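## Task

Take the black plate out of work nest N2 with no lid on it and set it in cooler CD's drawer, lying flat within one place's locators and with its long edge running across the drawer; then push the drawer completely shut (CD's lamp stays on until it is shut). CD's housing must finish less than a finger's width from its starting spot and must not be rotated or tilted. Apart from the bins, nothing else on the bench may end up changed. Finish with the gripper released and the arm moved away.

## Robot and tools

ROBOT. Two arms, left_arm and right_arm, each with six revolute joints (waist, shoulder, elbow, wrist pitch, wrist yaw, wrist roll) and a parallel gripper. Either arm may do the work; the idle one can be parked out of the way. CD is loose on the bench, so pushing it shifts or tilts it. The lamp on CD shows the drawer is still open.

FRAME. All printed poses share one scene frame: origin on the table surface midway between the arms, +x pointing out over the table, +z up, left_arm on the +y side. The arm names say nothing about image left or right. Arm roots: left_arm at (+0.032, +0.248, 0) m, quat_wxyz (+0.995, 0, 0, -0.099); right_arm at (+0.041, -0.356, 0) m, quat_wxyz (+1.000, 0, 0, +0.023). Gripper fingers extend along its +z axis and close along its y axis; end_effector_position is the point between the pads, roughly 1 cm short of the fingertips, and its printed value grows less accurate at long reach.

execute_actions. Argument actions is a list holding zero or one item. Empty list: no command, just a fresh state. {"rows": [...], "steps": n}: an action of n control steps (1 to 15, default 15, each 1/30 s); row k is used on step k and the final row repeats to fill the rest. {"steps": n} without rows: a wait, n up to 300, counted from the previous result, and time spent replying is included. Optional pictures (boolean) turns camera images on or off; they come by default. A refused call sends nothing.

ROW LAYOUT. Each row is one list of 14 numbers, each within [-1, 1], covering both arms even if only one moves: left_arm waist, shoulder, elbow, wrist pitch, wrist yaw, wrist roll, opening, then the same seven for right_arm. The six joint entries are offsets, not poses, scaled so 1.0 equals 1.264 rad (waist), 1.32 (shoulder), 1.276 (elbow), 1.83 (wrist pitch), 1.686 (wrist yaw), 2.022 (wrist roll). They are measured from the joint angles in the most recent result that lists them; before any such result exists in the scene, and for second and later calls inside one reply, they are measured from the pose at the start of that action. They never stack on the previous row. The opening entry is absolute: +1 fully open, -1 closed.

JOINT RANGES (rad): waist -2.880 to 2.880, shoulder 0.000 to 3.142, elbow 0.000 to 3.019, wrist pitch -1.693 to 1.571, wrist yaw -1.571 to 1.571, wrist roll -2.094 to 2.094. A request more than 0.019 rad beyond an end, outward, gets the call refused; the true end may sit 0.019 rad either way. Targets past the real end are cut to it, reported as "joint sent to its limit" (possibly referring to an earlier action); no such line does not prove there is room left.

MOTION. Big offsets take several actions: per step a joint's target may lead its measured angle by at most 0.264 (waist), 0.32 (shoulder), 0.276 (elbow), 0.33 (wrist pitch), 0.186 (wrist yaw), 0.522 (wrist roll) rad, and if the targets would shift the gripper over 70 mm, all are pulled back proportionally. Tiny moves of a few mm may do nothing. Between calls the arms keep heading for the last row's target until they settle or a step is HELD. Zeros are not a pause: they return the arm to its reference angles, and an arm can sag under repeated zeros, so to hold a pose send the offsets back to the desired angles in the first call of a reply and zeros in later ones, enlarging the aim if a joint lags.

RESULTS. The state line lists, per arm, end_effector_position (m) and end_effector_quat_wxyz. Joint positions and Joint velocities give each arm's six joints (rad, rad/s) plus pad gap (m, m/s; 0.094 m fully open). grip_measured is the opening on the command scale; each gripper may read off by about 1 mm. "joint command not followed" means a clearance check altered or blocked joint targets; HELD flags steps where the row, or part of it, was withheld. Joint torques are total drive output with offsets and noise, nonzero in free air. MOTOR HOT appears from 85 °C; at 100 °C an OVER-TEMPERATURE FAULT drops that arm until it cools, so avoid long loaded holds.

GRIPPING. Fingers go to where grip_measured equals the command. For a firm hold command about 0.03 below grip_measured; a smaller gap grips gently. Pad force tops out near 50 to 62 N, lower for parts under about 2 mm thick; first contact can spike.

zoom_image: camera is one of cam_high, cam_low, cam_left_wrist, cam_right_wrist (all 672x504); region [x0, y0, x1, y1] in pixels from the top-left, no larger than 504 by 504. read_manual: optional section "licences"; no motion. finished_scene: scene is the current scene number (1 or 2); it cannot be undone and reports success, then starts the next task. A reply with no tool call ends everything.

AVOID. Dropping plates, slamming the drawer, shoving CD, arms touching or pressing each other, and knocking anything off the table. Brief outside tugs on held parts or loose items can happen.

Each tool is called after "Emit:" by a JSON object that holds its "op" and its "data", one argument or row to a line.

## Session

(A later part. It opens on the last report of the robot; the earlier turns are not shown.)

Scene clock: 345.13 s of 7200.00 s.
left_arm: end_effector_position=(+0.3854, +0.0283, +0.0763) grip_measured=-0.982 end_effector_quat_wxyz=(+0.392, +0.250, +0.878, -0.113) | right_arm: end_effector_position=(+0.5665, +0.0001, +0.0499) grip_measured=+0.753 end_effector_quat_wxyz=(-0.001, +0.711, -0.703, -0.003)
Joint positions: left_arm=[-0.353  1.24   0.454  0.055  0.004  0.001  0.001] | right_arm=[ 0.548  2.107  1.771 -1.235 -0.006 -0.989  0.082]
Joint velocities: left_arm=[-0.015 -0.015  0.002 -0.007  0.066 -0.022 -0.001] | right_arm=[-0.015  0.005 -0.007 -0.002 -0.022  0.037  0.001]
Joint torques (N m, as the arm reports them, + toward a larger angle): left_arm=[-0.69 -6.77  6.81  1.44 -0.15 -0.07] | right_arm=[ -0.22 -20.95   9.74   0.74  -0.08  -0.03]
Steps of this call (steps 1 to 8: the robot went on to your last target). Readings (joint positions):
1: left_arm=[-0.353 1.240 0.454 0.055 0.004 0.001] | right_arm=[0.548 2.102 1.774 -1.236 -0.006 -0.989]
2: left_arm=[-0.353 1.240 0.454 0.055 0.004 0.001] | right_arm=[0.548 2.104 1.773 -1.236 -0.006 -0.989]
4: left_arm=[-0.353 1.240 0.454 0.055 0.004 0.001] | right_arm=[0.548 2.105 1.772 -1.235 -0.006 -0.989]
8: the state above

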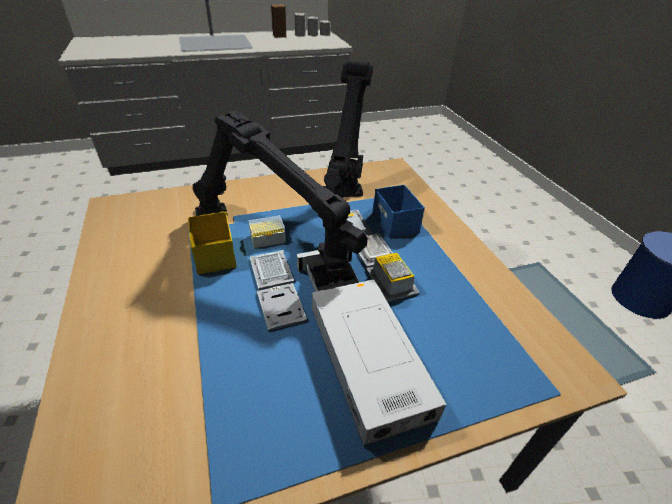

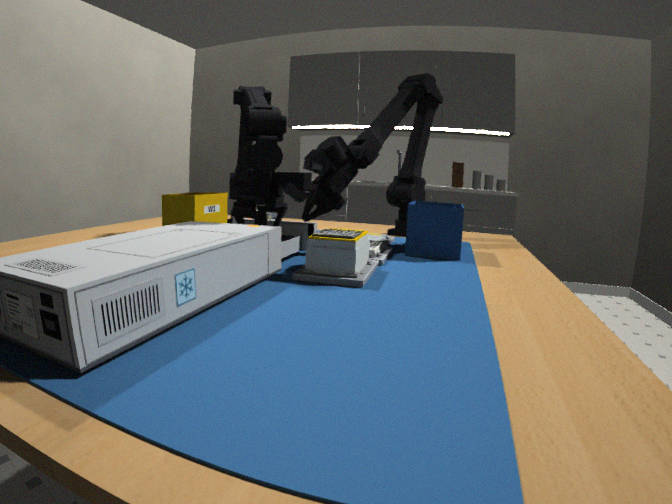

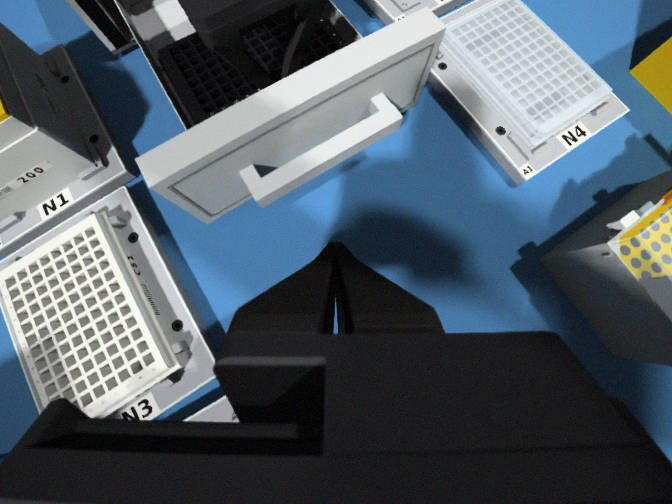

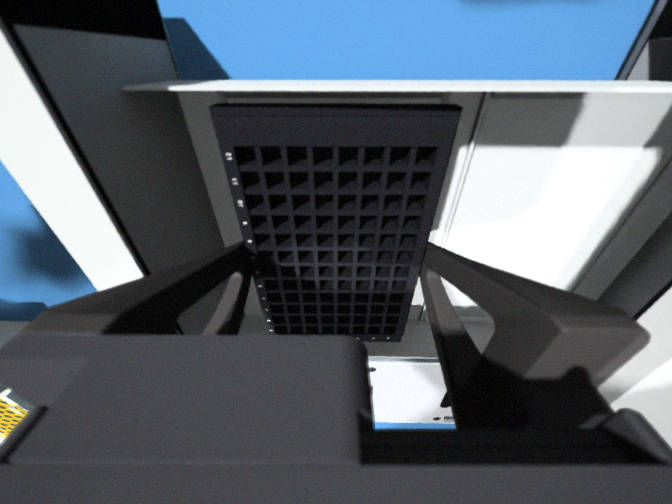

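Emit:
{"op": "execute_actions", "data": {
  "actions": [
    {"rows": [
[0,0,0.005,0,0,0,-1, 0.002,0.006,0,0.006,0,-0.002,0.72],
[0,0,0.005,0,0,0,-1, 0.002,0.011,-0.001,0.007,0,-0.002,0.72],
[0,0,0.005,0,0,0,-1, 0.002,0.015,-0.002,0.008,0,-0.002,0.72],
[0,0,0.005,0,0,0,-1, 0.002,0.018,-0.003,0.009,0,-0.002,0.72],
[0,0,0.005,0,0,0,-1, 0.002,0.020,-0.004,0.011,0,-0.002,0.72],
[0,0,0.005,0,0,0,-1, 0.002,0.022,-0.005,0.013,0,-0.002,0.72],
[0,0,0.005,0,0,0,-1, 0.002,0.023,-0.006,0.015,0,-0.002,0.72],
[0,0,0.005,0,0,0,-1, 0.002,0.024,-0.007,0.016,0,-0.002,0.72],
[0,0,0.005,0,0,0,-1, 0.002,0.025,-0.008,0.018,0,-0.002,0.72],
[0,0,0.005,0,0,0,-1, 0.002,0.026,-0.009,0.019,0,-0.002,0.72],
[0,0,0.005,0,0,0,-1, 0.002,0.027,-0.010,0.021,0,-0.002,0.72],
[0,0,0.005,0,0,0,-1, 0.002,0.028,-0.011,0.022,0,-0.002,0.72],
[0,0,0.005,0,0,0,-1, 0.002,0.0285,-0.0115,0.023,0,-0.002,0.72],
[0,0,0.005,0,0,0,-1, 0.002,0.029,-0.0115,0.0235,0,-0.002,0.72]
], "steps": 15}
  ],
  "pictures": false
}}

Emit:
{"op": "execute_actions", "data": {
  "actions": [
    {"steps": 8}
  ]
}}

Scene clock: 365.27 s of 7200.00 s.
left_arm: end_effector_position=(+0.3854, +0.0283, +0.0763) grip_measured=-0.982 end_effector_quat_wxyz=(+0.392, +0.250, +0.878, -0.113) | right_arm: end_effector_position=(+0.5679, +0.0010, +0.0412) grip_measured=+0.753 end_effector_quat_wxyz=(-0.005, +0.711, -0.703, -0.002)
Joint positions: left_arm=[-0.353  1.24   0.454  0.055  0.004  0.001  0.001] | right_arm=[ 0.548  2.113  1.759 -1.207 -0.006 -0.989  0.082]
Joint velocities: left_arm=[-0.005 -0.005  0.002  0.012 -0.007 -0.022 -0.   ] | right_arm=[-0.005  0.044 -0.017  0.032  0.037  0.051 -0.   ]
Joint torques (N m, as the arm reports them, + toward a larger angle): left_arm=[-0.66 -6.82  6.86  1.52 -0.18 -0.06] | right_arm=[ -0.54 -21.35   9.52   0.75  -0.07  -0.03]
Steps of this call (steps 1 to 15: the robot went on to your last target; steps 16 to 90: nothing new was sent; then 16.63 s passed at rest; steps 91 to 105: all 15 steps of this action). Readings (joint positions):
91: left_arm=[-0.353 1.240 0.454 0.055 0.004 0.001] | right_arm=[0.548 2.107 1.771 -1.235 -0.006 -0.989]
92: left_arm=[-0.353 1.240 0.454 0.055 0.004 0.001] | right_arm=[0.548 2.107 1.771 -1.235 -0.006 -0.989]
94: left_arm=[-0.353 1.240 0.454 0.055 0.004 0.001] | right_arm=[0.548 2.107 1.771 -1.235 -0.006 -0.989]
98: left_arm=[-0.353 1.240 0.454 0.055 0.004 0.001] | right_arm=[0.548 2.107 1.766 -1.224 -0.006 -0.989]
105: the state above

Scene clock: 365.53 s of 7200.00 s.
left_arm: end_effector_position=(+0.3854, +0.0283, +0.0763) grip_measured=-0.982 end_effector_quat_wxyz=(+0.392, +0.250, +0.878, -0.113) | right_arm: end_effector_position=(+0.5672, +0.0006, +0.0381) grip_measured=+0.753 end_effector_quat_wxyz=(-0.003, +0.711, -0.703, -0.002)
Joint positions: left_arm=[-0.353  1.24   0.454  0.055  0.004  0.001  0.001] | right_arm=[ 0.548  2.117  1.757 -1.206 -0.006 -0.989  0.082]
Joint velocities: left_arm=[-0.005  0.005  0.012  0.007 -0.051 -0.022 -0.   ] | right_arm=[ 0.005 -0.005 -0.012 -0.017 -0.051  0.037 -0.   ]
Joint torques (N m, as the arm reports them, + toward a larger angle): left_arm=[-0.86 -6.71  6.83  1.52 -0.15 -0.09] | right_arm=[ -0.46 -21.01   9.53   0.76  -0.08  -0.02]
Steps of this call (steps 1 to 8: the robot went on to your last target). Readings (joint positions):
1: left_arm=[-0.353 1.240 0.454 0.055 0.004 0.001] | right_arm=[0.548 2.115 1.758 -1.206 -0.006 -0.989]
2: left_arm=[-0.353 1.240 0.454 0.055 0.004 0.001] | right_arm=[0.548 2.116 1.758 -1.206 -0.006 -0.989]
4: left_arm=[-0.353 1.240 0.454 0.055 0.004 0.001] | right_arm=[0.548 2.117 1.757 -1.206 -0.006 -0.989]
8: the state above

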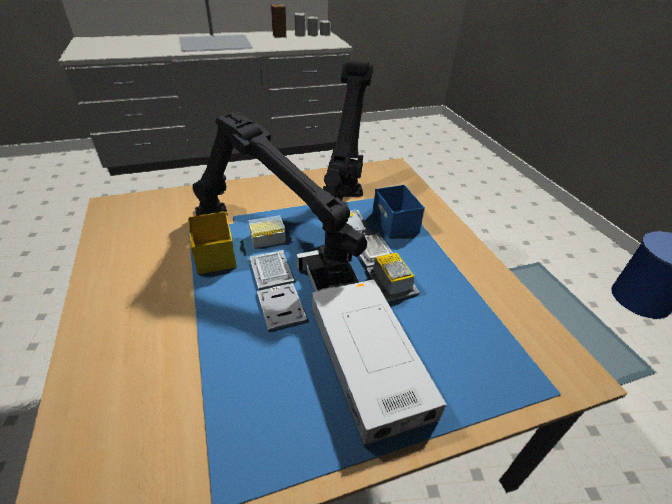

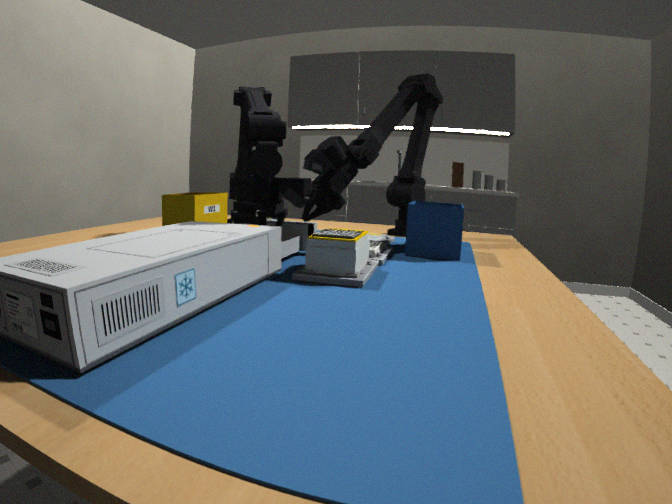

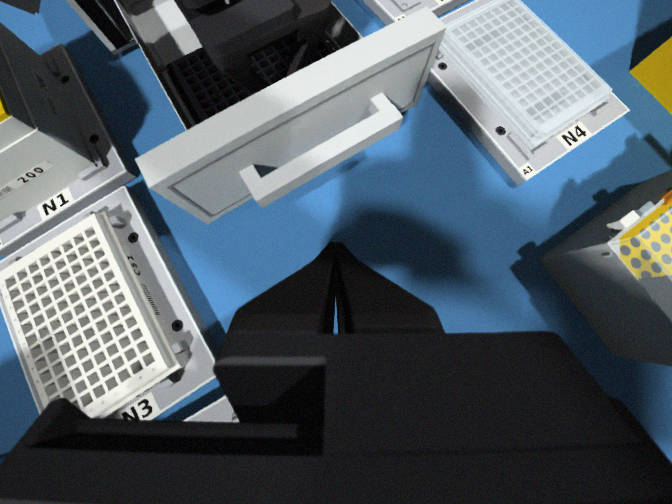

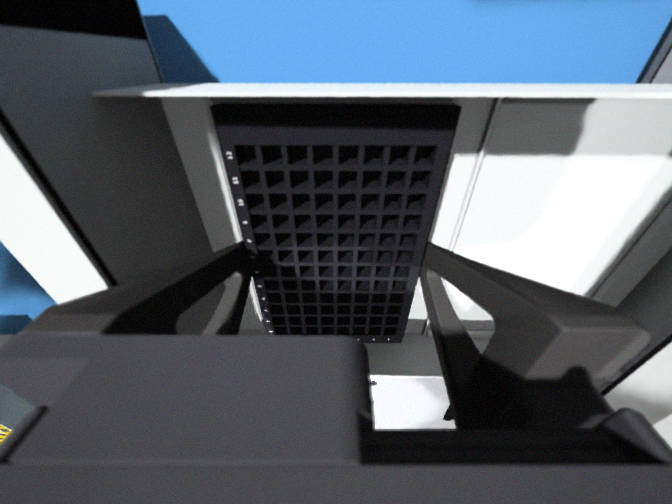

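Emit:
{"op": "zoom_image", "data": {
  "camera": "cam_right_wrist",
  "region": [180, 75, 270, 135]
}}

Emit:
{"op": "zoom_image", "data": {
  "camera": "cam_right_wrist",
  "region": [410, 75, 500, 135]
}}

Region (180, 75, 270, 135) of cam_right_wrist's 672x504 image, scaled by 5.600, with more detail than that image has.

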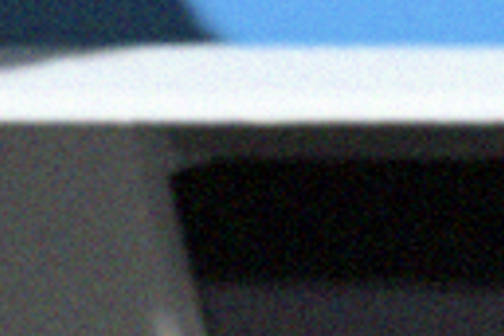

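Region (410, 75, 500, 135) of cam_right_wrist's 672x504 image, scaled by 5.600, with more detail than that image has.

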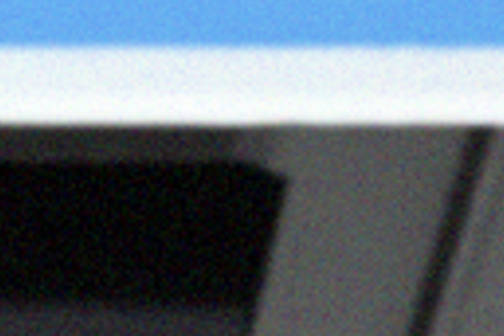

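Emit:
{"op": "execute_actions", "data": {
  "actions": [
    {"rows": [
[0,0,0.005,0,0,0,-1, 0.002,0.008,0,-0.003,0,-0.002,0.72],
[0,0,0.005,0,0,0,-1, 0.002,0.012,0,-0.005,0,-0.002,0.72],
[0,0,0.005,0,0,0,-1, 0.002,0.015,0,-0.007,0,-0.002,0.72],
[0,0,0.005,0,0,0,-1, 0.002,0.017,0,-0.008,0,-0.002,0.72],
[0,0,0.005,0,0,0,-1, 0.002,0.019,0,-0.008,0,-0.002,0.72],
[0,0,0.005,0,0,0,-1, 0.002,0.021,0,-0.008,0,-0.002,0.72],
[0,0,0.005,0,0,0,-1, 0.002,0.023,0,-0.006,0,-0.002,0.72],
[0,0,0.005,0,0,0,-1, 0.002,0.024,0,-0.004,0,-0.002,0.72],
[0,0,0.005,0,0,0,-1, 0.002,0.025,0,-0.002,0,-0.002,0.72],
[0,0,0.005,0,0,0,-1, 0.002,0.026,0,-0.002,0,-0.002,0.72],
[0,0,0.005,0,0,0,-1, 0.002,0.027,0,-0.002,0,-0.002,0.72],
[0,0,0.005,0,0,0,-1, 0.002,0.028,0,-0.002,0,-0.002,0.72],
[0,0,0.005,0,0,0,-1, 0.002,0.029,0,-0.002,0,-0.002,0.72]
], "steps": 15}
  ],
  "pictures": false
}}

Emit:
{"op": "execute_actions", "data": {
  "actions": [
    {"steps": 8}
  ]
}}

Scene clock: 380.33 s of 7200.00 s.
left_arm: end_effector_position=(+0.3854, +0.0283, +0.0763) grip_measured=-0.982 end_effector_quat_wxyz=(+0.392, +0.250, +0.878, -0.113) | right_arm: end_effector_position=(+0.5665, +0.0001, +0.0365) grip_measured=+0.753 end_effector_quat_wxyz=(-0.000, +0.712, -0.703, -0.003)
Joint positions: left_arm=[-0.353  1.24   0.454  0.055  0.004  0.001  0.001] | right_arm=[ 0.548  2.12   1.757 -1.209 -0.006 -0.989  0.082]
Joint velocities: left_arm=[-0.005 -0.005  0.017  0.002  0.007  0.051 -0.   ] | right_arm=[ 0.015 -0.024 -0.002 -0.002  0.007  0.051  0.   ]
Joint torques (N m, as the arm reports them, + toward a larger angle): left_arm=[-0.62 -6.99  6.83  1.54 -0.15 -0.07] | right_arm=[ -0.74 -20.16   9.47   0.16  -0.09  -0.01]
Steps of this call (steps 1 to 15: the robot went on to your last target; steps 16 to 90: nothing new was sent; then 11.30 s passed at rest; steps 91 to 105: all 15 steps of this action). Readings (joint positions):
91: left_arm=[-0.353 1.240 0.454 0.055 0.004 0.001] | right_arm=[0.548 2.117 1.757 -1.206 -0.006 -0.989]
92: left_arm=[-0.353 1.240 0.454 0.055 0.004 0.001] | right_arm=[0.548 2.117 1.757 -1.206 -0.006 -0.989]
94: left_arm=[-0.353 1.240 0.454 0.055 0.004 0.001] | right_arm=[0.548 2.117 1.757 -1.207 -0.006 -0.989]
98: left_arm=[-0.353 1.240 0.454 0.055 0.004 0.001] | right_arm=[0.548 2.118 1.757 -1.209 -0.006 -0.989]
105: the state above

Scene clock: 380.60 s of 7200.00 s.
left_arm: end_effector_position=(+0.3854, +0.0283, +0.0763) grip_measured=-0.982 end_effector_quat_wxyz=(+0.392, +0.250, +0.878, -0.113) | right_arm: end_effector_position=(+0.5665, +0.0001, +0.0365) grip_measured=+0.753 end_effector_quat_wxyz=(-0.000, +0.712, -0.703, -0.003)
Joint positions: left_arm=[-0.353  1.24   0.454  0.055  0.004  0.001  0.001] | right_arm=[ 0.548  2.12   1.757 -1.209 -0.006 -0.989  0.082]
Joint velocities: left_arm=[-0.005  0.005 -0.002 -0.012 -0.022 -0.022 -0.003] | right_arm=[-0.015 -0.005 -0.007 -0.012  0.007  0.037 -0.   ]
Joint torques (N m, as the arm reports them, + toward a larger angle): left_arm=[-0.68 -6.72  6.88  1.49 -0.16 -0.05] | right_arm=[ -0.65 -20.2    9.53   0.15  -0.07  -0.03]
Steps of this call (steps 1 to 8: the robot went on to your last target). Readings (joint positions):
1: left_arm=[-0.353 1.240 0.454 0.055 0.004 0.001] | right_arm=[0.548 2.120 1.757 -1.209 -0.006 -0.989]
2: left_arm=[-0.353 1.240 0.454 0.055 0.004 0.001] | right_arm=[0.548 2.120 1.757 -1.209 -0.006 -0.989]
4: left_arm=[-0.353 1.240 0.454 0.055 0.004 0.001] | right_arm=[0.548 2.120 1.757 -1.209 -0.006 -0.989]
8: the state above

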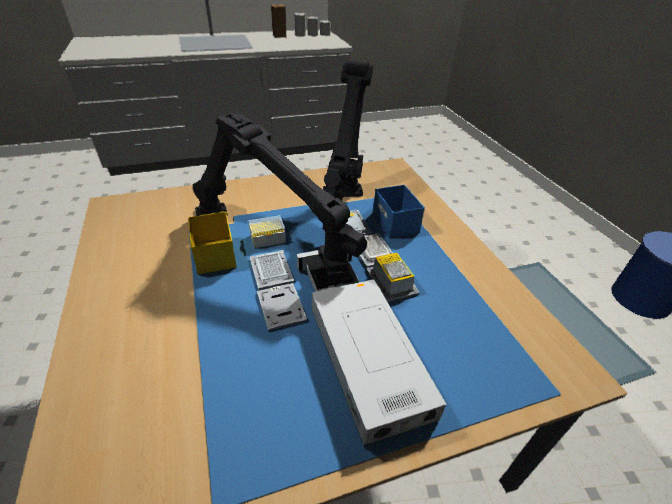

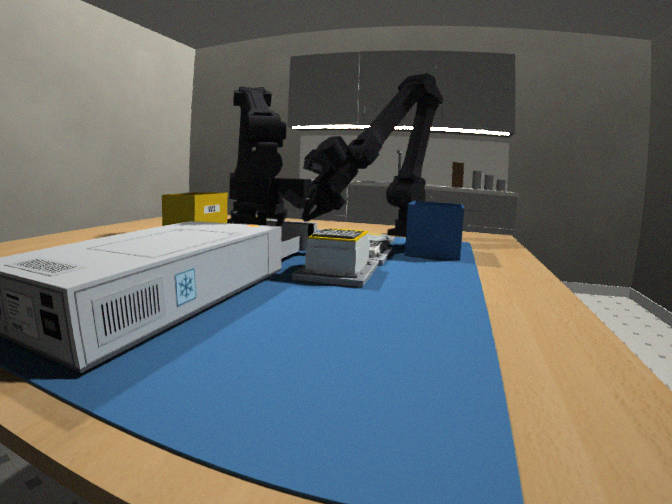

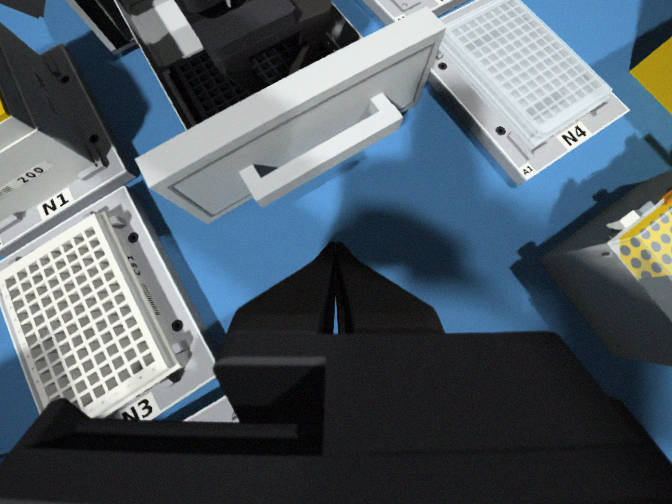

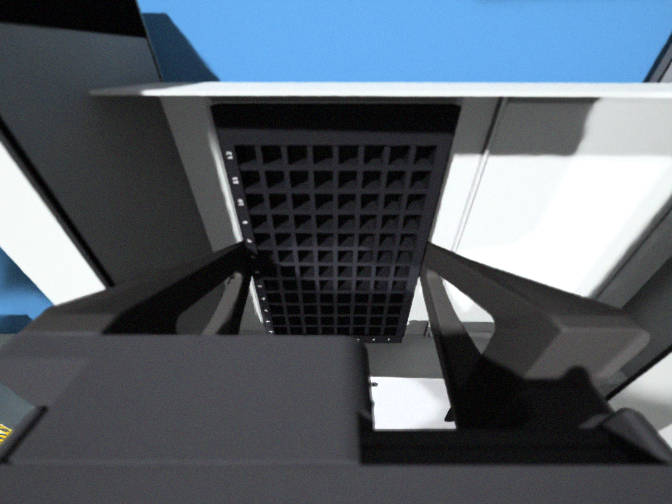

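Emit:
{"op": "zoom_image", "data": {
  "camera": "cam_right_wrist",
  "region": [180, 75, 270, 135]
}}

Emit:
{"op": "zoom_image", "data": {
  "camera": "cam_right_wrist",
  "region": [410, 75, 520, 148]
}}

Emit:
{"op": "zoom_image", "data": {
  "camera": "cam_right_wrist",
  "region": [360, 290, 500, 390]
}}

Region (180, 75, 270, 135) of cam_right_wrist's 672x504 image, scaled by 5.600, with more detail than that image has.

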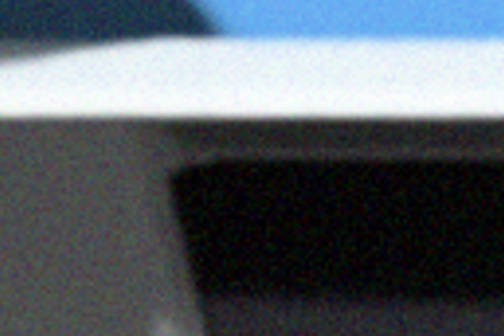

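Region (410, 75, 520, 148) of cam_right_wrist's 672x504 image, scaled by 4.582, with more detail than that image has; it fills the top 334 rows of this view, and the rest is white.

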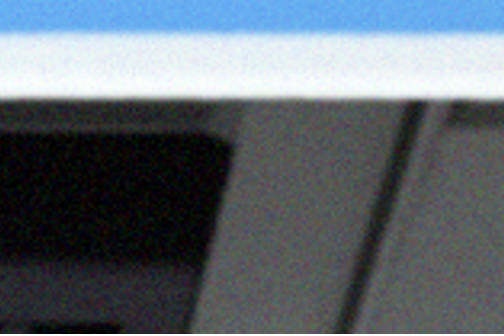

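Region (360, 290, 500, 390) of cam_right_wrist's 672x504 image, scaled by 3.600, with more detail than that image has; it fills the top 360 rows of this view, and the rest is white.

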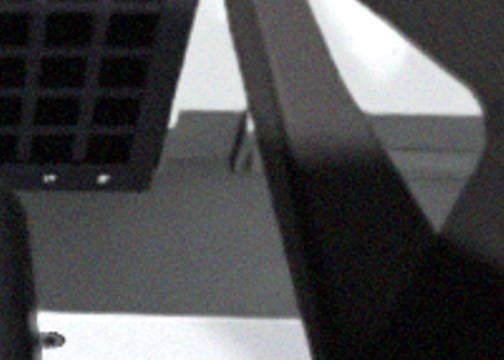

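Emit:
{"op": "execute_actions", "data": {
  "actions": [
    {"rows": [
[0,0,0.005,0,0,0,-1, 0.002,0.012,0,-0.003,0,-0.002,0.72],
[0,0,0.005,0,0,0,-1, 0.002,0.012,0,-0.006,0,-0.002,0.72],
[0,0,0.005,0,0,0,-1, 0.002,0.012,0,-0.008,0,-0.002,0.72],
[0,0,0.005,0,0,0,-1, 0.002,0.014,0,-0.009,0,-0.002,0.72],
[0,0,0.005,0,0,0,-1, 0.002,0.018,0,-0.009,0,-0.002,0.72],
[0,0,0.005,0,0,0,-1, 0.002,0.022,0,-0.009,0,-0.002,0.72],
[0,0,0.005,0,0,0,-1, 0.002,0.026,0,-0.007,0,-0.002,0.72],
[0,0,0.005,0,0,0,-1, 0.002,0.029,0,-0.004,0,-0.002,0.72],
[0,0,0.005,0,0,0,-1, 0.002,0.032,0,-0.002,0,-0.002,0.72],
[0,0,0.005,0,0,0,-1, 0.002,0.035,0,-0.002,0,-0.002,0.72],
[0,0,0.005,0,0,0,-1, 0.002,0.038,0,-0.002,0,-0.002,0.72],
[0,0,0.005,0,0,0,-1, 0.002,0.040,0,-0.002,0,-0.002,0.72]
], "steps": 15}
  ],
  "pictures": false
}}

Emit:
{"op": "execute_actions", "data": {
  "actions": [
    {"steps": 4}
  ],
  "pictures": false
}}

Scene clock: 395.10 s of 7200.00 s.
left_arm: end_effector_position=(+0.3854, +0.0283, +0.0763) grip_measured=-0.982 end_effector_quat_wxyz=(+0.392, +0.250, +0.878, -0.113) | right_arm: end_effector_position=(+0.5661, -0.0002, +0.0358) grip_measured=+0.753 end_effector_quat_wxyz=(+0.001, +0.712, -0.703, -0.003)
Joint positions: left_arm=[-0.353  1.24   0.454  0.055  0.004  0.001  0.001] | right_arm=[ 0.548  2.121  1.757 -1.21  -0.006 -0.989  0.082]
Joint velocities: left_arm=[ 0.005  0.005  0.007 -0.012  0.051 -0.022 -0.001] | right_arm=[-0.005 -0.005  0.017  0.012  0.066  0.066  0.001]
Joint torques (N m, as the arm reports them, + toward a larger angle): left_arm=[-0.77 -6.8   6.82  1.51 -0.17 -0.06] | right_arm=[ -0.48 -18.61   9.48   0.09  -0.07  -0.03]
Steps of this call (steps 1 to 15: the robot went on to your last target; steps 16 to 90: nothing new was sent; then 11.00 s passed at rest; steps 91 to 105: all 15 steps of this action). Readings (joint positions):
91: left_arm=[-0.353 1.240 0.454 0.055 0.004 0.001] | right_arm=[0.548 2.120 1.757 -1.209 -0.006 -0.989]
92: left_arm=[-0.353 1.240 0.454 0.055 0.004 0.001] | right_arm=[0.548 2.120 1.757 -1.209 -0.006 -0.989]
94: left_arm=[-0.353 1.240 0.454 0.055 0.004 0.001] | right_arm=[0.548 2.120 1.757 -1.209 -0.006 -0.989]
98: left_arm=[-0.353 1.240 0.454 0.055 0.004 0.001] | right_arm=[0.548 2.120 1.757 -1.210 -0.006 -0.989]
105: the state above

Scene clock: 395.23 s of 7200.00 s.
left_arm: end_effector_position=(+0.3854, +0.0283, +0.0763) grip_measured=-0.982 end_effector_quat_wxyz=(+0.392, +0.250, +0.878, -0.113) | right_arm: end_effector_position=(+0.5661, -0.0002, +0.0358) grip_measured=+0.753 end_effector_quat_wxyz=(+0.001, +0.712, -0.703, -0.003)
Joint positions: left_arm=[-0.353  1.24   0.454  0.055  0.004  0.001  0.001] | right_arm=[ 0.548  2.121  1.757 -1.21  -0.006 -0.989  0.082]
Joint velocities: left_arm=[-0.005 -0.015  0.007  0.002  0.022  0.051 -0.001] | right_arm=[-0.015 -0.005 -0.012  0.007 -0.066 -0.007 -0.001]
Joint torques (N m, as the arm reports them, + toward a larger angle): left_arm=[-0.91 -6.77  6.87  1.52 -0.15 -0.07] | right_arm=[ -0.54 -18.64   9.51   0.11  -0.07  -0.03]
Steps of this call (steps 1 to 4: the robot went on to your last target). Readings (joint positions):
1: left_arm=[-0.353 1.240 0.454 0.055 0.004 0.001] | right_arm=[0.548 2.121 1.757 -1.210 -0.006 -0.989]
2: left_arm=[-0.353 1.240 0.454 0.055 0.004 0.001] | right_arm=[0.548 2.121 1.757 -1.210 -0.006 -0.989]
4: the state above

Emit:
{"op": "zoom_image", "data": {
  "camera": "cam_left_wrist",
  "region": [220, 70, 430, 260]
}}

Region (220, 70, 430, 260) of cam_left_wrist's 672x504 image, scaled by 2.400, with more detail than that image has; it fills the top 456 rows of this view, and the rest is white.

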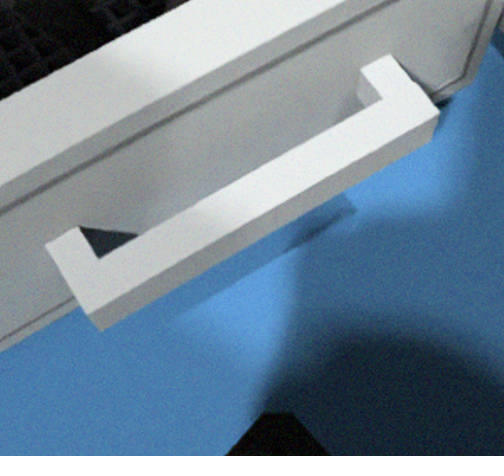

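Emit:
{"op": "execute_actions", "data": {
  "actions": [
    {"rows": [
[0,0,0.005,0,0,0,-1, 0.002,0.02,0.004,0,0,-0.002,0.72],
[0,0,0.005,0,0,0,-1, 0.002,0.012,0.004,0,0,-0.002,0.73],
[0,0,0.005,0,0,0,-1, 0.002,0.006,0.004,0,0,-0.002,0.74],
[0,0,0.005,0,0,0,-1, 0.002,0.004,0.004,0,0,-0.002,0.75],
[0,0,0.005,0,0,0,-1, 0.002,0.004,0.004,0,0,-0.002,0.76],
[0,0,0.005,0,0,0,-1, 0.002,0.004,0.004,0,0,-0.002,0.775],
[0,0,0.005,0,0,0,-1, 0.002,0.004,0.004,0,0,-0.002,0.79],
[0,0,0.005,0,0,0,-1, 0.002,0.002,0.004,0,0,-0.002,0.805],
[0,0,0.005,0,0,0,-1, 0.002,0,0.004,0,0,-0.002,0.81],
[0,0,0.005,0,0,0,-1, 0.002,0,0.004,0,0,-0.002,0.81]
], "steps": 10}
  ],
  "pictures": false
}}

Emit:
{"op": "execute_actions", "data": {
  "actions": [
    {"rows": [
[-0.003,0.012,0.030,0,0,0,-1, 0,-0.006,0.006,0,0,-0.002,0.81],
[-0.004,0.020,0.035,0,0,0,-1, 0,-0.011,0.006,0,0,-0.002,0.81],
[-0.005,0.030,0.042,0,0,0,-1, 0,-0.017,0.006,0,0,-0.002,0.815],
[-0.006,0.043,0.050,0,0,0,-1, 0,-0.024,0.006,0,0,-0.002,0.82],
[-0.007,0.058,0.060,0,0,0,-1, 0,-0.032,0.006,0,0,-0.002,0.825],
[-0.008,0.074,0.072,0,0,0,-1, 0,-0.041,0.006,0,0,-0.002,0.83],
[-0.009,0.092,0.084,0,0,0,-1, 0,-0.051,0.006,0,0,-0.002,0.835],
[-0.010,0.110,0.096,0,0,0,-1, 0,-0.061,0.006,0,0,-0.002,0.84],
[-0.011,0.128,0.108,0,0,0,-1, 0,-0.071,0.006,0,0,-0.002,0.845],
[-0.012,0.145,0.120,0,0,0,-1, 0,-0.080,0.006,0,0,-0.002,0.85],
[-0.013,0.160,0.130,0,0,0,-1, 0,-0.089,0.006,0,0,-0.002,0.85],
[-0.013,0.172,0.138,0,0,0,-1, 0,-0.096,0.006,0,0,-0.002,0.85],
[-0.014,0.181,0.145,0,0,0,-1, 0,-0.101,0.006,0,0,-0.002,0.85],
[-0.014,0.186,0.149,0,0,0,-1, 0,-0.104,0.006,0,0,-0.002,0.85],
[-0.014,0.188,0.150,0,0,0,-1, 0,-0.105,0.006,0,0,-0.002,0.85]
], "steps": 15}
  ],
  "pictures": false
}}

Emit:
{"op": "execute_actions", "data": {
  "actions": [
    {"steps": 10}
  ]
}}

Scene clock: 456.30 s of 7200.00 s.
left_arm: end_effector_position=(+0.3854, +0.0283, +0.0763) grip_measured=-0.982 end_effector_quat_wxyz=(+0.392, +0.250, +0.878, -0.113) | right_arm: end_effector_position=(+0.5661, -0.0002, +0.0363) grip_measured=+0.810 end_effector_quat_wxyz=(+0.001, +0.712, -0.703, -0.003)
Joint positions: left_arm=[-0.353  1.24   0.454  0.055  0.004  0.001  0.001] | right_arm=[ 0.548  2.12   1.757 -1.21  -0.006 -0.989  0.085]
Joint velocities: left_arm=[ 0.015 -0.015  0.002 -0.012  0.007 -0.037 -0.002] | right_arm=[-0.005 -0.015  0.022  0.002 -0.022 -0.051 -0.   ]
Joint torques (N m, as the arm reports them, + toward a larger angle): left_arm=[-0.45 -6.78  6.86  1.57 -0.17 -0.06] | right_arm=[ -0.77 -23.43  10.02   0.18  -0.06  -0.03]
Steps of this call (steps 1 to 15: the robot went on to your last target; steps 16 to 90: nothing new was sent; then 57.73 s passed at rest; steps 91 to 100: all 10 steps of this action). Readings (joint positions):
91: left_arm=[-0.353 1.240 0.454 0.055 0.004 0.001] | right_arm=[0.548 2.121 1.757 -1.210 -0.006 -0.989]
92: left_arm=[-0.353 1.240 0.454 0.055 0.004 0.001] | right_arm=[0.548 2.121 1.757 -1.210 -0.006 -0.989]
94: left_arm=[-0.353 1.240 0.454 0.055 0.004 0.001] | right_arm=[0.548 2.121 1.757 -1.210 -0.006 -0.989]
98: left_arm=[-0.353 1.240 0.454 0.055 0.004 0.001] | right_arm=[0.548 2.121 1.757 -1.210 -0.006 -0.989]
100: the state above

Scene clock: 456.80 s of 7200.00 s.
left_arm: end_effector_position=(+0.4240, +0.0008, +0.0389) grip_measured=-0.982 end_effector_quat_wxyz=(+0.350, +0.258, +0.895, -0.102) | right_arm: end_effector_position=(+0.5718, +0.0037, +0.1103) grip_measured=+0.847 end_effector_quat_wxyz=(-0.058, +0.710, -0.701, +0.009)
Joint positions: left_arm=[-0.36   1.475  0.595  0.055  0.004  0.001  0.001] | right_arm=[ 0.548  2.     1.757 -1.21  -0.006 -0.989  0.087]
Joint velocities: left_arm=[-0.034  0.288  0.237  0.027 -0.007 -0.007 -0.002] | right_arm=[ 0.005 -0.435 -0.007 -0.002 -0.007 -0.037  0.   ]
Joint torques (N m, as the arm reports them, + toward a larger angle): left_arm=[-1.25 -9.91  8.15  1.34 -0.14 -0.08] | right_arm=[ -0.72 -21.66  11.03   0.43  -0.07  -0.03]
Steps of this call (steps 1 to 15: all 15 steps of this action). Readings (joint positions):
1: left_arm=[-0.353 1.240 0.454 0.055 0.004 0.001] | right_arm=[0.548 2.120 1.757 -1.210 -0.006 -0.989]
2: left_arm=[-0.353 1.242 0.454 0.055 0.004 0.001] | right_arm=[0.548 2.120 1.757 -1.210 -0.006 -0.989]
4: left_arm=[-0.353 1.252 0.457 0.055 0.004 0.001] | right_arm=[0.548 2.118 1.757 -1.210 -0.006 -0.989]
8: left_arm=[-0.353 1.324 0.490 0.055 0.004 0.001] | right_arm=[0.548 2.099 1.757 -1.210 -0.006 -0.989]
15: the state above

Scene clock: 457.13 s of 7200.00 s.
left_arm: end_effector_position=(+0.4264, -0.0011, +0.0381) grip_measured=-0.982 end_effector_quat_wxyz=(+0.349, +0.259, +0.895, -0.102) | right_arm: end_effector_position=(+0.5721, +0.0039, +0.1344) grip_measured=+0.847 end_effector_quat_wxyz=(-0.077, +0.710, -0.700, +0.012)
Joint positions: left_arm=[-0.361  1.485  0.604  0.055  0.004  0.001  0.001] | right_arm=[ 0.548  1.961  1.757 -1.21  -0.006 -0.989  0.087]
Joint velocities: left_arm=[ 0.005 -0.005  0.007  0.002  0.022  0.022  0.001] | right_arm=[-0.005 -0.005  0.012  0.002 -0.037  0.007 -0.001]
Joint torques (N m, as the arm reports them, + toward a larger angle): left_arm=[-1.56 -9.13  8.56  1.34 -0.17 -0.06] | right_arm=[ -0.72 -20.74  11.04   0.53  -0.08  -0.02]
Steps of this call (steps 1 to 10: the robot went on to your last target). Readings (joint positions):
1: left_arm=[-0.360 1.482 0.601 0.055 0.004 0.001] | right_arm=[0.548 1.987 1.757 -1.210 -0.006 -0.989]
2: left_arm=[-0.361 1.485 0.604 0.055 0.004 0.001] | right_arm=[0.548 1.975 1.757 -1.210 -0.006 -0.989]
4: left_arm=[-0.361 1.485 0.604 0.055 0.004 0.001] | right_arm=[0.548 1.962 1.757 -1.210 -0.006 -0.989]
8: left_arm=[-0.361 1.485 0.604 0.055 0.004 0.001] | right_arm=[0.548 1.961 1.757 -1.210 -0.006 -0.989]
10: the state above

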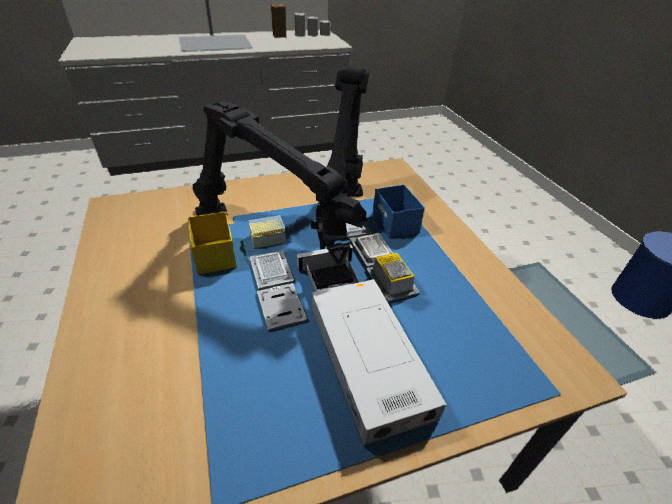

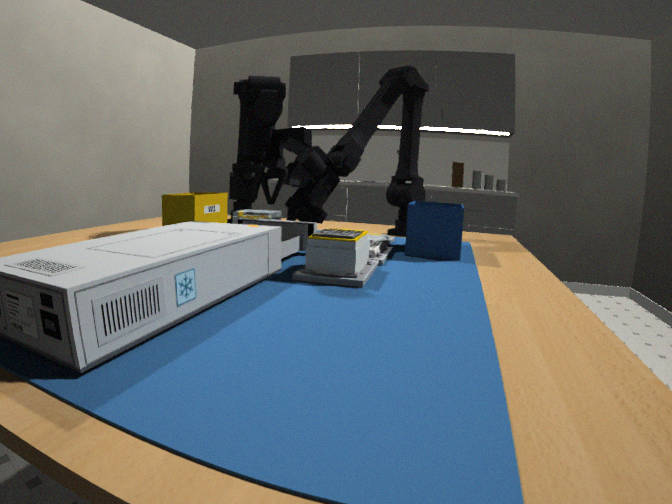

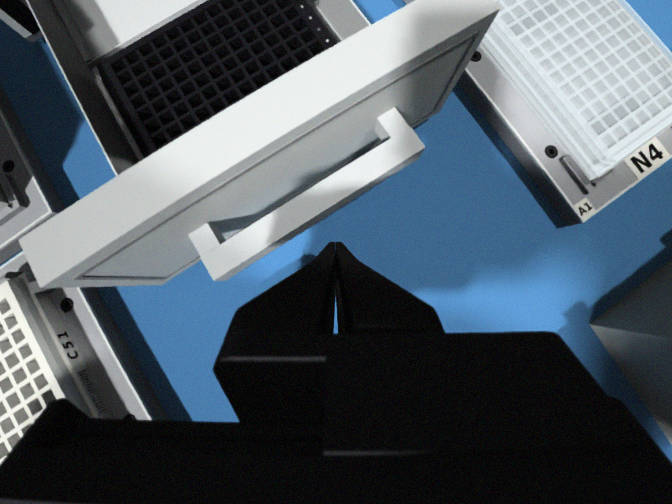

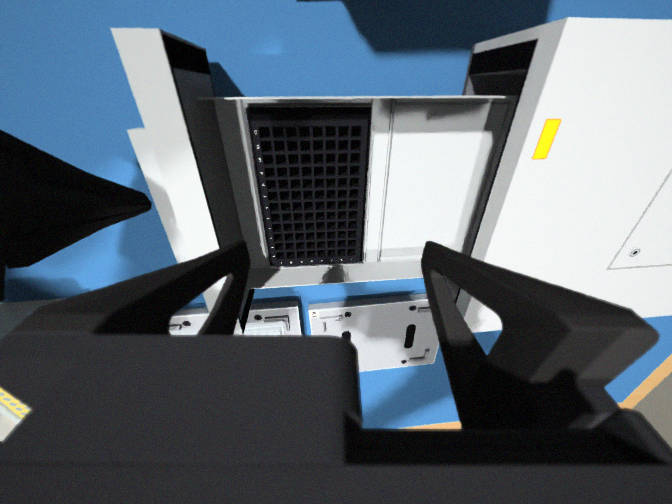

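Emit:
{"op": "zoom_image", "data": {
  "camera": "cam_right_wrist",
  "region": [210, 85, 420, 295]
}}

Emit:
{"op": "zoom_image", "data": {
  "camera": "cam_left_wrist",
  "region": [170, 90, 450, 300]
}}

Region (210, 85, 420, 295) of cam_right_wrist's 672x504 image, scaled by 2.400, with more detail than that image has.

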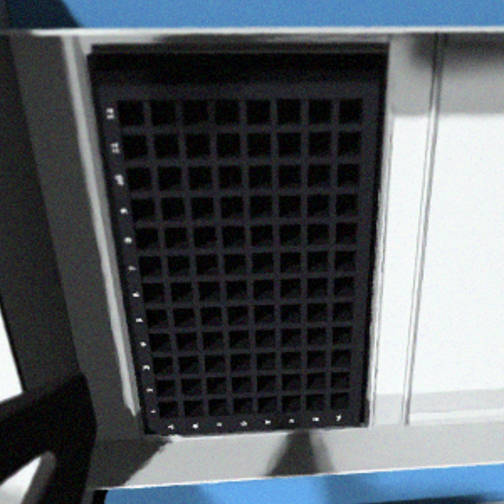

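Region (170, 90, 450, 300) of cam_left_wrist's 672x504 image, scaled by 1.800, with more detail than that image has; it fills the top 378 rows of this view, and the rest is white.

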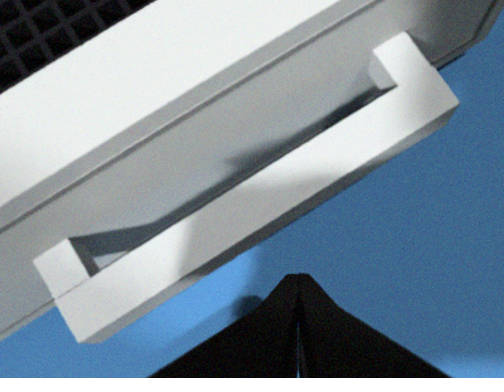

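Emit:
{"op": "execute_actions", "data": {
  "actions": [
    {"rows": [
[0.008,0.003,0.031,0,0,0,-1, -0.003,0.011,0.031,0.007,0,0,0.80],
[0.010,0.005,0.034,0,0,0,-1, -0.005,0.012,0.033,0.008,0,0,0.73],
[0.012,0.006,0.039,0,0,0,-1, -0.007,0.015,0.037,0.008,0,0,0.65],
[0.016,0.008,0.045,0,0,0,-1, -0.011,0.019,0.043,0.010,0,0,0.57],
[0.020,0.012,0.053,0,0,0,-1, -0.015,0.025,0.050,0.011,0,0,0.49],
[0.024,0.019,0.061,0,0,0,-1, -0.020,0.031,0.059,0.013,0,0,0.41],
[0.029,0.027,0.071,0,0,0,-1, -0.026,0.038,0.069,0.015,0,0,0.33],
[0.033,0.035,0.080,0,0,0,-1, -0.033,0.046,0.080,0.017,0,0,0.25],
[0.038,0.043,0.090,0,0,0,-1, -0.040,0.055,0.093,0.020,0,0,0.17],
[0.043,0.050,0.098,0,0,0,-1, -0.048,0.064,0.106,0.022,0,0,0.09],
[0.046,0.056,0.106,0,0,0,-1, -0.056,0.074,0.120,0.025,0,0,0.01],
[0.050,0.061,0.112,0,0,0,-1, -0.065,0.085,0.135,0.028,0,0,-0.07],
[0.052,0.065,0.117,0,0,0,-1, -0.074,0.096,0.151,0.031,0,0,-0.15],
[0.053,0.068,0.120,0,0,0,-1, -0.083,0.107,0.167,0.034,0,0,-0.23],
[0.054,0.069,0.121,0,0,0,-1, -0.093,0.119,0.182,0.038,0,0,-0.31]
], "steps": 15}
  ],
  "pictures": false
}}

Emit:
{"op": "execute_actions", "data": {
  "actions": [
    {"rows": [
[0.010,0.010,0.037,0,0,0,-1, -0.040,0.050,0.088,0.019,0,0,-0.39],
[0.010,0.010,0.037,0,0,0,-1, -0.049,0.060,0.104,0.022,0,0,-0.47],
[0.010,0.010,0.037,0,0,0,-1, -0.059,0.070,0.120,0.025,0,0,-0.55],
[0.010,0.010,0.037,0,0,0,-1, -0.067,0.080,0.134,0.028,0,0,-0.63],
[0.010,0.010,0.037,0,0,0,-1, -0.076,0.089,0.149,0.031,0,0,-0.71],
[0.010,0.010,0.037,0,0,0,-1, -0.084,0.098,0.162,0.034,0,0,-0.78],
[0.010,0.010,0.037,0,0,0,-1, -0.091,0.106,0.174,0.036,0,0,-0.84],
[0.010,0.010,0.037,0,0,0,-1, -0.098,0.113,0.186,0.038,0,0,-0.89],
[0.010,0.010,0.037,0,0,0,-1, -0.103,0.120,0.196,0.040,0,0,-0.93],
[0.010,0.010,0.037,0,0,0,-1, -0.109,0.126,0.204,0.042,0,0,-0.96],
[0.010,0.010,0.037,0,0,0,-1, -0.113,0.131,0.212,0.044,0,0,-0.98],
[0.010,0.010,0.037,0,0,0,-1, -0.116,0.134,0.217,0.045,0,0,-1],
[0.010,0.010,0.037,0,0,0,-1, -0.119,0.137,0.222,0.046,0,0,-1],
[0.010,0.010,0.037,0,0,0,-1, -0.120,0.139,0.224,0.046,0,0,-1],
[0.010,0.010,0.037,0,0,0,-1, -0.121,0.139,0.225,0.046,0,0,-1]
], "steps": 15}
  ],
  "pictures": false
}}

Emit:
{"op": "execute_actions", "data": {
  "actions": [
    {"steps": 8}
  ]
}}

Scene clock: 512.30 s of 7200.00 s.
left_arm: end_effector_position=(+0.4697, +0.0014, +0.0406) grip_measured=-0.982 end_effector_quat_wxyz=(+0.357, +0.236, +0.899, -0.096) | right_arm: end_effector_position=(+0.6505, -0.0070, +0.1473) grip_measured=-0.270 end_effector_quat_wxyz=(+0.132, -0.679, +0.722, -0.029)
Joint positions: left_arm=[-0.31   1.56   0.695  0.053  0.007  0.001  0.001] | right_arm=[ 0.473  2.052  1.92  -1.168 -0.006 -0.989  0.034]
Joint velocities: left_arm=[ 0.112  0.142  0.212 -0.012  0.051 -0.007  0.001] | right_arm=[-0.396  0.444  0.584  0.173  0.037 -0.022 -0.077]
Joint torques (N m, as the arm reports them, + toward a larger angle): left_arm=[  0.19 -10.78   8.95   1.52  -0.33  -0.05] | right_arm=[ -2.22 -20.31  14.03   1.25  -0.06   0.03]
Steps of this call (steps 1 to 30: the robot went on to your last target; steps 31 to 90: nothing new was sent; then 51.67 s passed at rest; steps 91 to 105: all 15 steps of this action). Readings (joint positions):
91: left_arm=[-0.361 1.485 0.604 0.055 0.004 0.001] | right_arm=[0.548 1.961 1.757 -1.210 -0.006 -0.989]
92: left_arm=[-0.361 1.485 0.604 0.055 0.004 0.001] | right_arm=[0.548 1.961 1.757 -1.210 -0.006 -0.989]
94: left_arm=[-0.359 1.485 0.604 0.055 0.004 0.001] | right_arm=[0.548 1.961 1.759 -1.210 -0.006 -0.989]
98: left_arm=[-0.344 1.495 0.625 0.054 0.006 0.001] | right_arm=[0.539 1.974 1.791 -1.204 -0.006 -0.989]
105: the state above

Scene clock: 512.80 s of 7200.00 s.
left_arm: end_effector_position=(+0.4740, +0.0030, +0.0410) grip_measured=-0.982 end_effector_quat_wxyz=(+0.359, +0.232, +0.899, -0.095) | right_arm: end_effector_position=(+0.7755, -0.0804, +0.1576) grip_measured=-0.996 end_effector_quat_wxyz=(+0.204, -0.610, +0.763, -0.064)
Joint positions: left_arm=[-0.303  1.566  0.702  0.053  0.007  0.001  0.001] | right_arm=[ 0.312  2.2    2.159 -1.099 -0.006 -0.989  0.   ]
Joint velocities: left_arm=[-0.005  0.005  0.007  0.002  0.007  0.037 -0.001] | right_arm=[-0.103  0.063  0.1    0.017 -0.081 -0.037 -0.   ]
Joint torques (N m, as the arm reports them, + toward a larger angle): left_arm=[ -0.21 -10.55   8.6    1.4   -0.16  -0.07] | right_arm=[  0.5  -23.61  15.17   1.56  -0.07   0.04]
Steps of this call (steps 1 to 15: all 15 steps of this action). Readings (joint positions):
1: left_arm=[-0.307 1.564 0.700 0.053 0.007 0.001] | right_arm=[0.459 2.067 1.942 -1.162 -0.006 -0.989]
2: left_arm=[-0.304 1.566 0.702 0.053 0.007 0.001] | right_arm=[0.445 2.083 1.966 -1.156 -0.006 -0.989]
4: left_arm=[-0.303 1.566 0.702 0.053 0.007 0.001] | right_arm=[0.417 2.113 2.012 -1.143 -0.006 -0.989]
8: left_arm=[-0.303 1.566 0.702 0.053 0.007 0.001] | right_arm=[0.366 2.157 2.088 -1.121 -0.006 -0.989]
15: the state above

Scene clock: 513.07 s of 7200.00 s.
left_arm: end_effector_position=(+0.4740, +0.0030, +0.0410) grip_measured=-0.982 end_effector_quat_wxyz=(+0.359, +0.232, +0.899, -0.095) | right_arm: end_effector_position=(+0.7761, -0.0795, +0.1561) grip_measured=-0.996 end_effector_quat_wxyz=(+0.204, -0.610, +0.763, -0.064)
Joint positions: left_arm=[-0.303  1.566  0.702  0.053  0.007  0.001  0.001] | right_arm=[ 0.312  2.204  2.162 -1.098 -0.006 -0.989  0.   ]
Joint velocities: left_arm=[ 0.005 -0.005  0.002 -0.027  0.007 -0.051  0.   ] | right_arm=[ 0.034  0.005 -0.002  0.012 -0.037  0.007 -0.001]
Joint torques (N m, as the arm reports them, + toward a larger angle): left_arm=[ -0.4  -10.49   8.56   1.38  -0.15  -0.07] | right_arm=[ -0.14 -23.55  15.45   1.62  -0.07   0.04]
Steps of this call (steps 1 to 8: the robot went on to your last target). Readings (joint positions):
1: left_arm=[-0.303 1.566 0.702 0.053 0.007 0.001] | right_arm=[0.309 2.202 2.162 -1.098 -0.006 -0.989]
2: left_arm=[-0.303 1.566 0.702 0.053 0.007 0.001] | right_arm=[0.308 2.203 2.162 -1.098 -0.006 -0.989]
4: left_arm=[-0.303 1.566 0.702 0.053 0.007 0.001] | right_arm=[0.308 2.204 2.162 -1.098 -0.006 -0.989]
8: the state above

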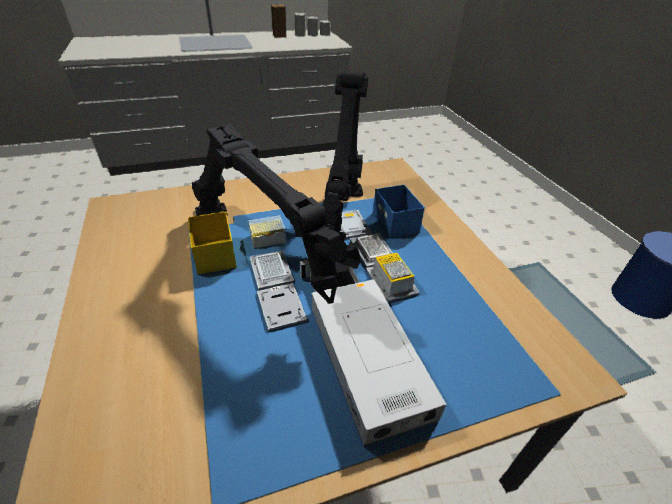

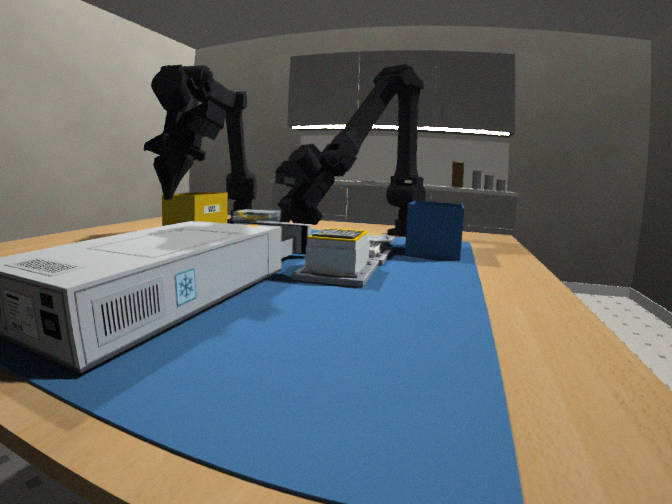

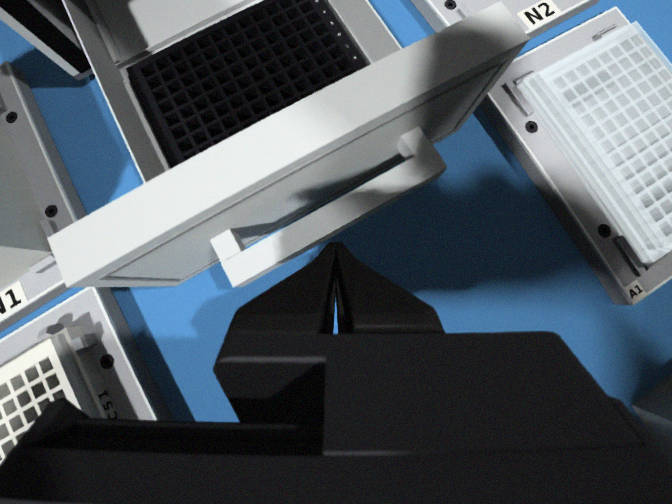

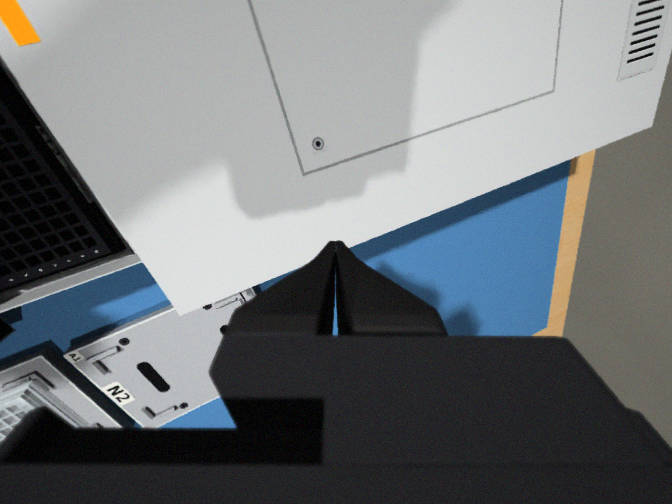

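Emit:
{"op": "zoom_image", "data": {
  "camera": "cam_left_wrist",
  "region": [200, 110, 460, 300]
}}

Region (200, 110, 460, 300) of cam_left_wrist's 672x504 image, scaled by 1.938, with more detail than that image has; it fills the top 368 rows of this view, and the rest is white.

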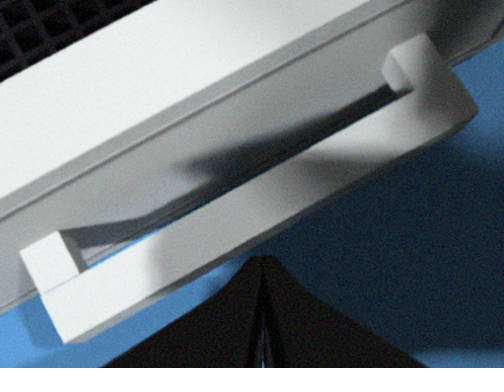

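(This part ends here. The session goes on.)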